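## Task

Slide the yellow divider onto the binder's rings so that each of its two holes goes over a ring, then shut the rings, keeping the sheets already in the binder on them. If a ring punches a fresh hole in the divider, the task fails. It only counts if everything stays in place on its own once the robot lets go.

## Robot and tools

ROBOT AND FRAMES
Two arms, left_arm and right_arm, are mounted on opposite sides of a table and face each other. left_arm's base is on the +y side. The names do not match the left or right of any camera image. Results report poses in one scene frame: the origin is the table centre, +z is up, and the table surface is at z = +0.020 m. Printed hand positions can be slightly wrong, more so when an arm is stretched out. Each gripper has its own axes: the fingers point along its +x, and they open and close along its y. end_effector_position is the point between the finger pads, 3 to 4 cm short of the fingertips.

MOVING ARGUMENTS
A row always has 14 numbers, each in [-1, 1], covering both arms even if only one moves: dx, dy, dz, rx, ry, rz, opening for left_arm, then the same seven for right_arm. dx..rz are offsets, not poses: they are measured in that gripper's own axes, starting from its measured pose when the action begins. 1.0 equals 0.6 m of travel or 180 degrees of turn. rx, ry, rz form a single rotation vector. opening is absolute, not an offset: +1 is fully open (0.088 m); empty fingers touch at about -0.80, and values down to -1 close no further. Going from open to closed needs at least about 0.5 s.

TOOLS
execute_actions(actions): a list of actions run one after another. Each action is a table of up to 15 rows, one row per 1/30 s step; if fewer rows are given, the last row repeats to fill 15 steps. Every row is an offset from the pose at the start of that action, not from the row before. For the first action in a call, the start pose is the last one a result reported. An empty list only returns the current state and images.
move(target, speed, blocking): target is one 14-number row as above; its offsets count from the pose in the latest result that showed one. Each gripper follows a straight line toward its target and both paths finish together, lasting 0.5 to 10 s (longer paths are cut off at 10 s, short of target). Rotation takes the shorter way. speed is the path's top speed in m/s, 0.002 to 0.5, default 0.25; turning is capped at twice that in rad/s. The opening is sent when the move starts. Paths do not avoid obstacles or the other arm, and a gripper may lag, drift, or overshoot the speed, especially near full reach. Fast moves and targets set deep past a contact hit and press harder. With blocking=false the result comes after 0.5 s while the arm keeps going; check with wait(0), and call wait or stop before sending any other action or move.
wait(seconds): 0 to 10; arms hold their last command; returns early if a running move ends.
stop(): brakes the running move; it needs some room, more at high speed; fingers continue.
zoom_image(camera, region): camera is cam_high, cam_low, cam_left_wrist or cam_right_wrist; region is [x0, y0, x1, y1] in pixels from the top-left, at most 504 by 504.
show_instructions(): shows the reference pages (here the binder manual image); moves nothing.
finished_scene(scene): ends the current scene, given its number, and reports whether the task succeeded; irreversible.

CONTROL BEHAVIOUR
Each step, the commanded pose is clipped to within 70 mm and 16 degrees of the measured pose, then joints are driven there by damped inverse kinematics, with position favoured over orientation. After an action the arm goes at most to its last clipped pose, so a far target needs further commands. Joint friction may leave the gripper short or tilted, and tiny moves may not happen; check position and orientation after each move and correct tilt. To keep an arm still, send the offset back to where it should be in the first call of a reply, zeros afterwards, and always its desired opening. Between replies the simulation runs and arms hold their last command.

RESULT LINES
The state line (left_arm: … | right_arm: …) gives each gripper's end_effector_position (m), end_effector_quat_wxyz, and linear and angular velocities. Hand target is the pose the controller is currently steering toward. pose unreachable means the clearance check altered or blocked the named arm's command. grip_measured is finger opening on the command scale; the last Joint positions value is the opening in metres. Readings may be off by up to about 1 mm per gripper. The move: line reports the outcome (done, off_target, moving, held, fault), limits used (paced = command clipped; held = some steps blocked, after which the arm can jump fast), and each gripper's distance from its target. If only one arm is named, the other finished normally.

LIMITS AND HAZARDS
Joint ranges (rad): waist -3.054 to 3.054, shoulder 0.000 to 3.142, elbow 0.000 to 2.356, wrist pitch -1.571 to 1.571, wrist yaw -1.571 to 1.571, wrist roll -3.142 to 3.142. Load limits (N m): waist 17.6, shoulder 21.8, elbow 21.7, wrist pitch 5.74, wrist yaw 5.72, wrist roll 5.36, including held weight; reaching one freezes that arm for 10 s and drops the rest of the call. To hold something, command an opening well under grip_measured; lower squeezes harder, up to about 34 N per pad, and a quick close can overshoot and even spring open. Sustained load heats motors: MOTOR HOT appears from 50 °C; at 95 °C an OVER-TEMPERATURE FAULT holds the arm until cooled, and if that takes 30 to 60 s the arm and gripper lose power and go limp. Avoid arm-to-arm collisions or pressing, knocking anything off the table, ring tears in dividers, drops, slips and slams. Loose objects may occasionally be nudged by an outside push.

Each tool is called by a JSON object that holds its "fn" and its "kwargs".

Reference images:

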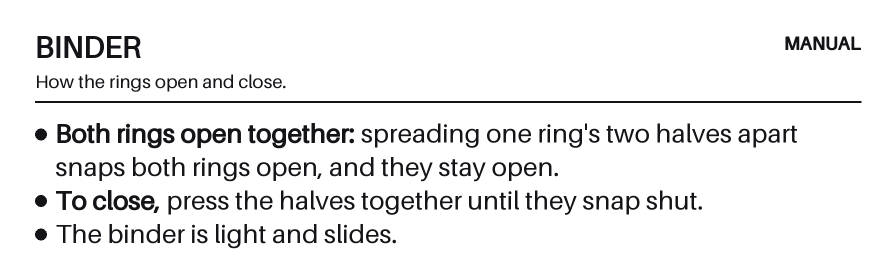

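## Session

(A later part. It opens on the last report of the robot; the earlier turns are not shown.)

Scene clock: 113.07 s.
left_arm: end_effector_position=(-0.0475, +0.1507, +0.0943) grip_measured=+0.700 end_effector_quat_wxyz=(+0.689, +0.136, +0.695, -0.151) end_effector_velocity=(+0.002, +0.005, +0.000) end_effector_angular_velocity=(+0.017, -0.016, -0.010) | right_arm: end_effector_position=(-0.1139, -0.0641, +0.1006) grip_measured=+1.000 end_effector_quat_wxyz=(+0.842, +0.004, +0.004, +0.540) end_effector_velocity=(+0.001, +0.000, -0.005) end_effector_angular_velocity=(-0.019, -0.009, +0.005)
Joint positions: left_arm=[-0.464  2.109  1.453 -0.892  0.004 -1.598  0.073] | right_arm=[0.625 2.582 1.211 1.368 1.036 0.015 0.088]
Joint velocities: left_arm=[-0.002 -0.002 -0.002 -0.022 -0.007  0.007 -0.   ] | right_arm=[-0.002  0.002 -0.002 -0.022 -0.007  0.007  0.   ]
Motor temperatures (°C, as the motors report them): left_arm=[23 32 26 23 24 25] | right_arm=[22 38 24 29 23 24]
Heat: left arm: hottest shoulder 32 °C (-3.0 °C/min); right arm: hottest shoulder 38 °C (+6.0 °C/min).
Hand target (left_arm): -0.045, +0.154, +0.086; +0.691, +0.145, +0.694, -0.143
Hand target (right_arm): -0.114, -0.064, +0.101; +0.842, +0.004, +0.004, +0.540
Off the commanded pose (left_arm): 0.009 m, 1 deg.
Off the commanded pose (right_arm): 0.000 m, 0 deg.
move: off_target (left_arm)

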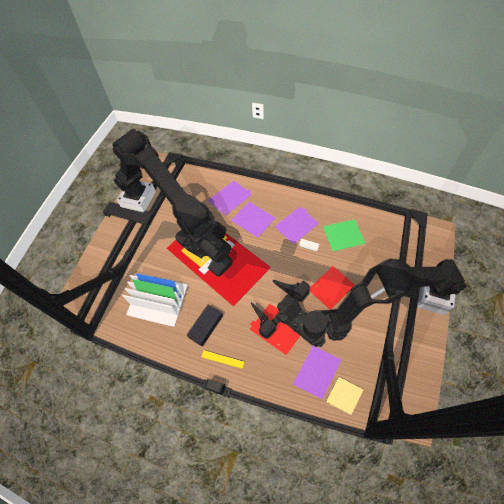

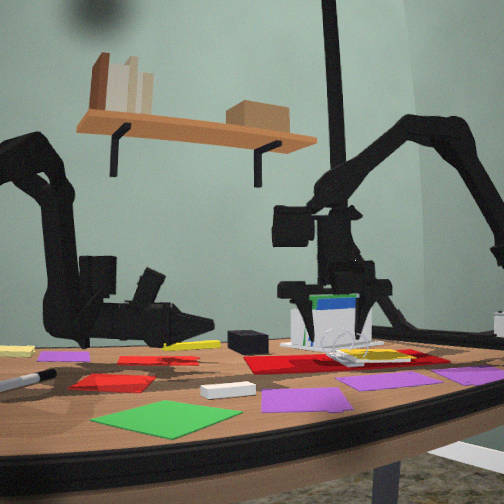

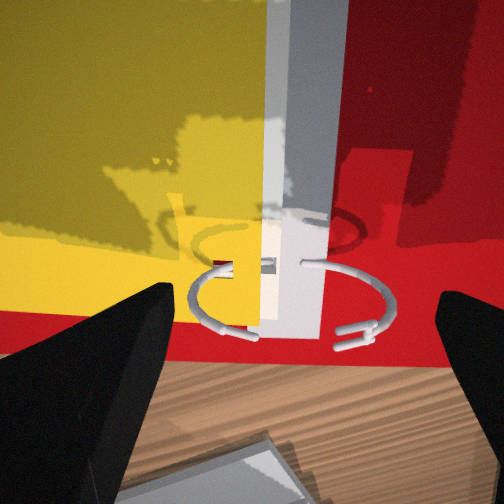

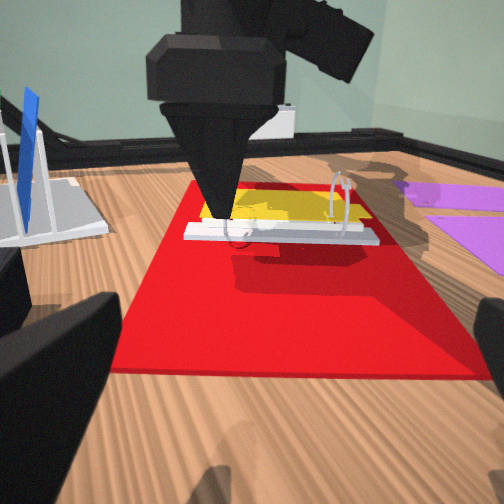

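{"fn": "execute_actions", "kwargs": {"actions": [[[0.001,0.0015,0,0,0,0.001,0.68,0,0,0,0,0,0,1],[0.002,0.003,0,0,0,0.0018,0.66,0,0,0,0,0,0,1],[0.003,0.0043,0,0,0,0.0026,0.64,0,0,0,0,0,0,1],[0.004,0.0057,0,0,0,0.0034,0.62,0,0,0,0,0,0,1],[0.005,0.007,0,0,0,0.0042,0.60,0,0,0,0,0,0,1],[0.006,0.0085,0,0,0,0.005,0.58,0,0,0,0,0,0,1],[0.007,0.010,0,0,0,0.0059,0.56,0,0,0,0,0,0,1],[0.008,0.0114,0,0,0,0.0068,0.54,0,0,0,0,0,0,1],[0.0093,0.0128,0,0,0,0.0076,0.52,0,0,0,0,0,0,1],[0.0093,0.0128,0,0,0,0.0076,0.50,0,0,0,0,0,0,1],[0.0093,0.0128,0,0,0,0.0076,0.49,0,0,0,0,0,0,1],[0.0093,0.0128,0,0,0,0.0076,0.48,0,0,0,0,0,0,1],[0.0093,0.0128,0,0,0,0.0076,0.47,0,0,0,0,0,0,1],[0.0093,0.0128,0,0,0,0.0076,0.46,0,0,0,0,0,0,1],[0.0093,0.0128,0,0,0,0.0076,0.45,0,0,0,0,0,0,1]],[[0,0,0,0,0,0,0.43,0,0,0,0,0,0,1],[0,0,0,0,0,0,0.41,0,0,0,0,0,0,1],[0,0,0,0,0,0,0.39,0,0,0,0,0,0,1],[0,0,0,0,0,0,0.37,0,0,0,0,0,0,1],[0,0,0,0,0,0,0.35,0,0,0,0,0,0,1],[0,0,0,0,0,0,0.33,0,0,0,0,0,0,1],[0,0,0,0,0,0,0.31,0,0,0,0,0,0,1],[0,0,0,0,0,0,0.29,0,0,0,0,0,0,1],[0,0,0,0,0,0,0.27,0,0,0,0,0,0,1],[0,0,0,0,0,0,0.25,0,0,0,0,0,0,1],[0,0,0,0,0,0,0.23,0,0,0,0,0,0,1],[0,0,0,0,0,0,0.21,0,0,0,0,0,0,1],[0,0,0,0,0,0,0.19,0,0,0,0,0,0,1],[0,0,0,0,0,0,0.17,0,0,0,0,0,0,1],[0,0,0,0,0,0,0.15,0,0,0,0,0,0,1]],[[0,0,0,0,0,0,0.14,0,0,0,0,0,0,1],[0,0,0,0,0,0,0.13,0,0,0,0,0,0,1],[0,0,0,0,0,0,0.12,0,0,0,0,0,0,1]]]}}

Scene clock: 116.73 s.
left_arm: end_effector_position=(-0.0459, +0.1542, +0.0922) grip_measured=+0.121 end_effector_quat_wxyz=(+0.690, +0.140, +0.695, -0.148) end_effector_velocity=(+0.001, +0.002, +0.000) end_effector_angular_velocity=(+0.003, -0.010, -0.010) | right_arm: end_effector_position=(-0.1139, -0.0641, +0.1006) grip_measured=+1.000 end_effector_quat_wxyz=(+0.842, +0.004, +0.004, +0.540) end_effector_velocity=(+0.001, +0.002, +0.003) end_effector_angular_velocity=(+0.009, +0.011, +0.015)
Joint positions: left_arm=[-0.464  2.107  1.441 -0.892  0.004 -1.598  0.045] | right_arm=[0.625 2.582 1.211 1.368 1.036 0.015 0.088]
Joint velocities: left_arm=[-0.002 -0.002 -0.002 -0.007 -0.007  0.007 -0.   ] | right_arm=[-0.007 -0.007 -0.007  0.007 -0.022  0.007  0.   ]
Motor temperatures (°C, as the motors report them): left_arm=[23 32 26 22 24 25] | right_arm=[22 38 24 29 23 24]
Heat: left arm: hottest shoulder 32 °C (-2.0 °C/min); right arm: hottest shoulder 38 °C (+5.0 °C/min).
Hand target (left_arm): -0.046, +0.154, +0.092; +0.690, +0.141, +0.694, -0.147
Hand target (right_arm): -0.114, -0.064, +0.101; +0.842, +0.004, +0.004, +0.540
Off the commanded pose (left_arm): 0.000 m, 0 deg.
Off the commanded pose (right_arm): 0.000 m, 0 deg.

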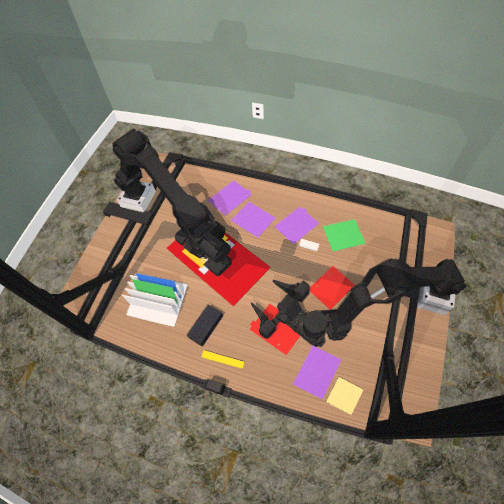

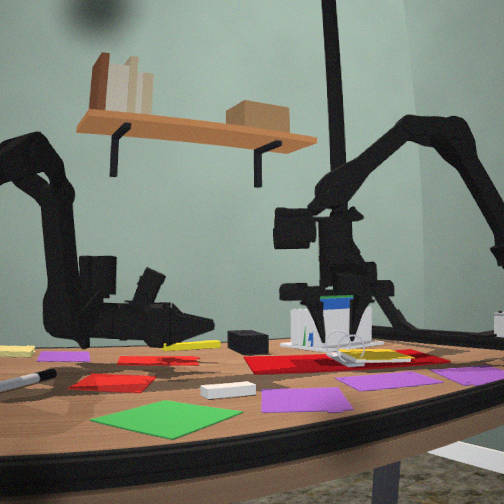

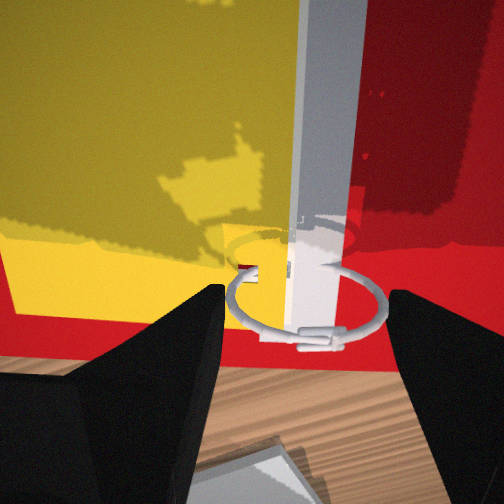

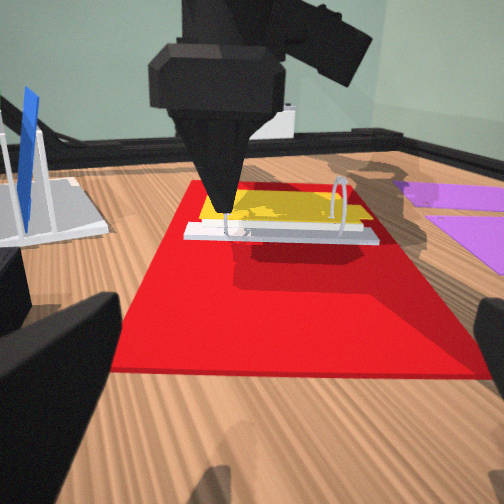

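The rings have snapped shut. I'll open the gripper and lift clear.

{"fn": "move", "kwargs": {"target": [-0.12,0,0,0,0,0,0.8, 0,0,0,0,0,0,1], "speed": 0.12}}

{"fn": "zoom_image", "kwargs": {"camera": "cam_right_wrist", "region": [160, 130, 400, 260]}}

Scene clock: 118.13 s.
left_arm: end_effector_position=(-0.0446, +0.1570, +0.1589) grip_measured=+0.800 end_effector_quat_wxyz=(+0.691, +0.146, +0.693, -0.142) end_effector_velocity=(+0.000, +0.006, +0.000) end_effector_angular_velocity=(+0.023, -0.003, +0.005) | right_arm: end_effector_position=(-0.1139, -0.0641, +0.1006) grip_measured=+1.000 end_effector_quat_wxyz=(+0.842, +0.004, +0.004, +0.540) end_effector_velocity=(-0.003, +0.001, +0.003) end_effector_angular_velocity=(+0.001, -0.013, +0.010)
Joint positions: left_arm=[-0.464  2.03   1.601 -1.146  0.004 -1.598  0.078] | right_arm=[0.625 2.582 1.211 1.368 1.036 0.015 0.088]
Joint velocities: left_arm=[-0.002 -0.002 -0.002 -0.022  0.007 -0.007 -0.   ] | right_arm=[ 0.002 -0.002  0.002  0.007 -0.007 -0.022  0.   ]
Motor temperatures (°C, as the motors report them): left_arm=[23 33 26 22 24 25] | right_arm=[22 38 24 29 23 24]
Heat: left arm: hottest shoulder 33 °C (-1.0 °C/min); right arm: hottest shoulder 38 °C (+5.0 °C/min).
Hand target (left_arm): -0.045, +0.155, +0.164; +0.690, +0.140, +0.695, -0.148
Hand target (right_arm): -0.114, -0.064, +0.101; +0.842, +0.004, +0.004, +0.540
Off the commanded pose (left_arm): 0.006 m, 1 deg.
Off the commanded pose (right_arm): 0.000 m, 0 deg.
move: done

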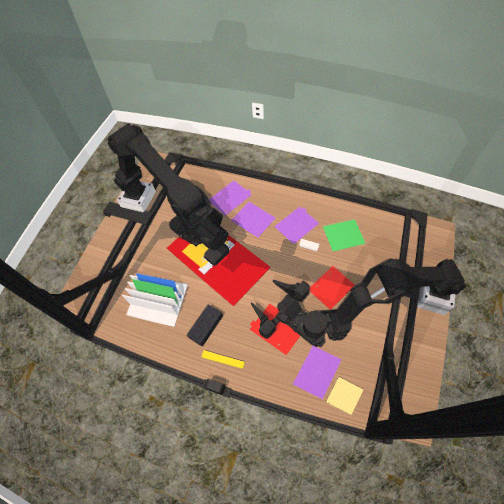

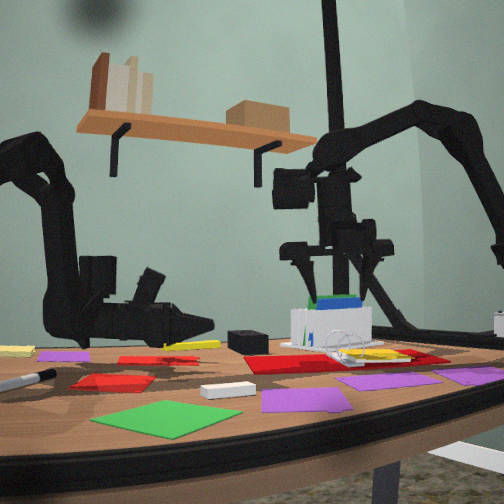

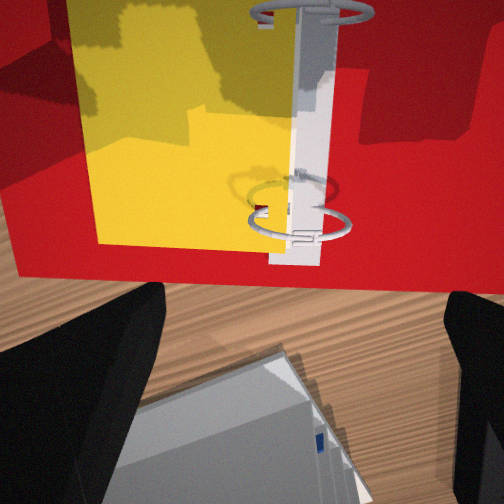

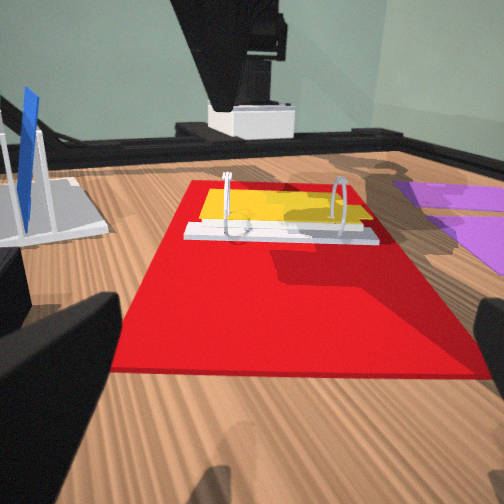

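Region (160, 130, 400, 260) of cam_right_wrist's 504x504 image, scaled by 2.100, with more detail than that image has; it fills the top 273 rows of this view, and the rest is white.

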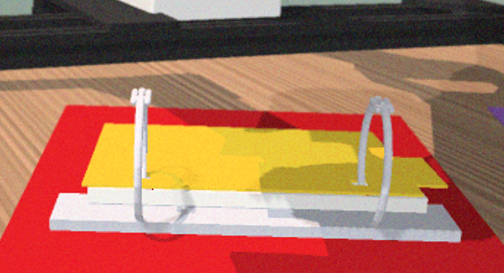

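{"fn": "execute_actions", "kwargs": {"actions": []}}

Scene clock: 120.40 s.
left_arm: end_effector_position=(-0.0446, +0.1570, +0.1593) grip_measured=+0.800 end_effector_quat_wxyz=(+0.691, +0.146, +0.693, -0.142) end_effector_velocity=(+0.001, +0.002, +0.000) end_effector_angular_velocity=(+0.004, -0.010, +0.005) | right_arm: end_effector_position=(-0.1138, -0.0642, +0.1005) grip_measured=+1.000 end_effector_quat_wxyz=(+0.842, +0.004, +0.004, +0.540) end_effector_velocity=(-0.002, -0.000, -0.001) end_effector_angular_velocity=(-0.003, +0.003, +0.010)
Joint positions: left_arm=[-0.464  2.03   1.602 -1.147  0.004 -1.598  0.078] | right_arm=[0.625 2.582 1.21  1.368 1.036 0.015 0.088]
Joint velocities: left_arm=[-0.002 -0.002 -0.002 -0.007 -0.007 -0.007 -0.   ] | right_arm=[ 0.002 -0.002 -0.002 -0.007 -0.007  0.007  0.   ]
Motor temperatures (°C, as the motors report them): left_arm=[23 33 26 22 24 25] | right_arm=[22 38 24 29 23 24]
Heat: left arm: hottest shoulder 33 °C (-1.0 °C/min); right arm: hottest shoulder 38 °C (+4.1 °C/min).
Hand target (left_arm): -0.045, +0.155, +0.164; +0.690, +0.140, +0.695, -0.148
Hand target (right_arm): -0.114, -0.064, +0.101; +0.842, +0.004, +0.004, +0.540
Off the commanded pose (left_arm): 0.005 m, 1 deg.
Off the commanded pose (right_arm): 0.000 m, 0 deg.

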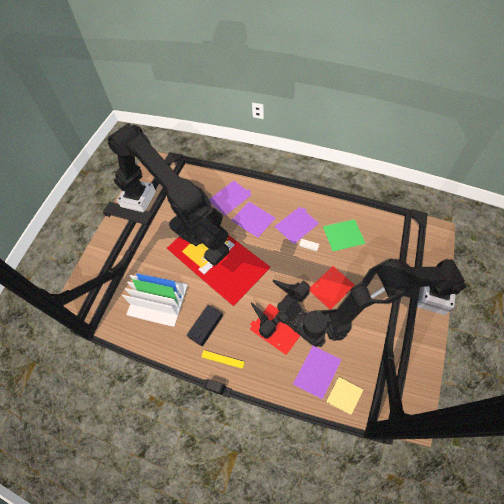

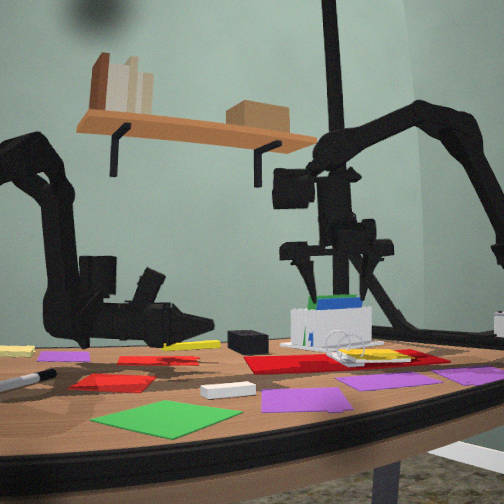

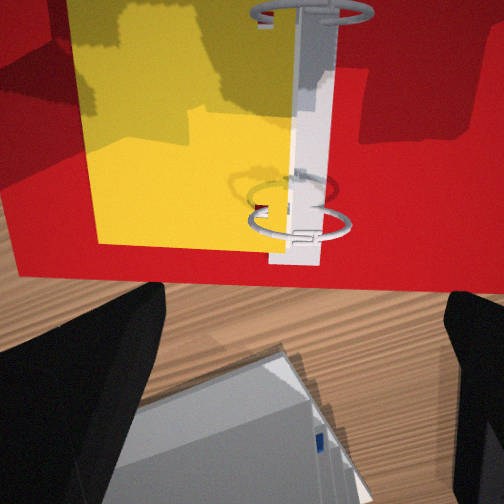

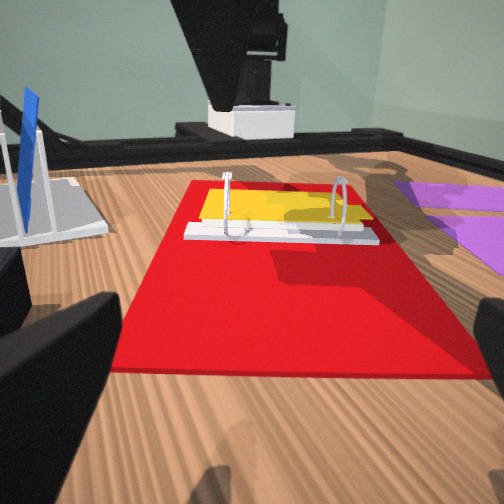

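{"fn": "finished_scene", "kwargs": {"scene": 1}}

The scene is finished: the task was done.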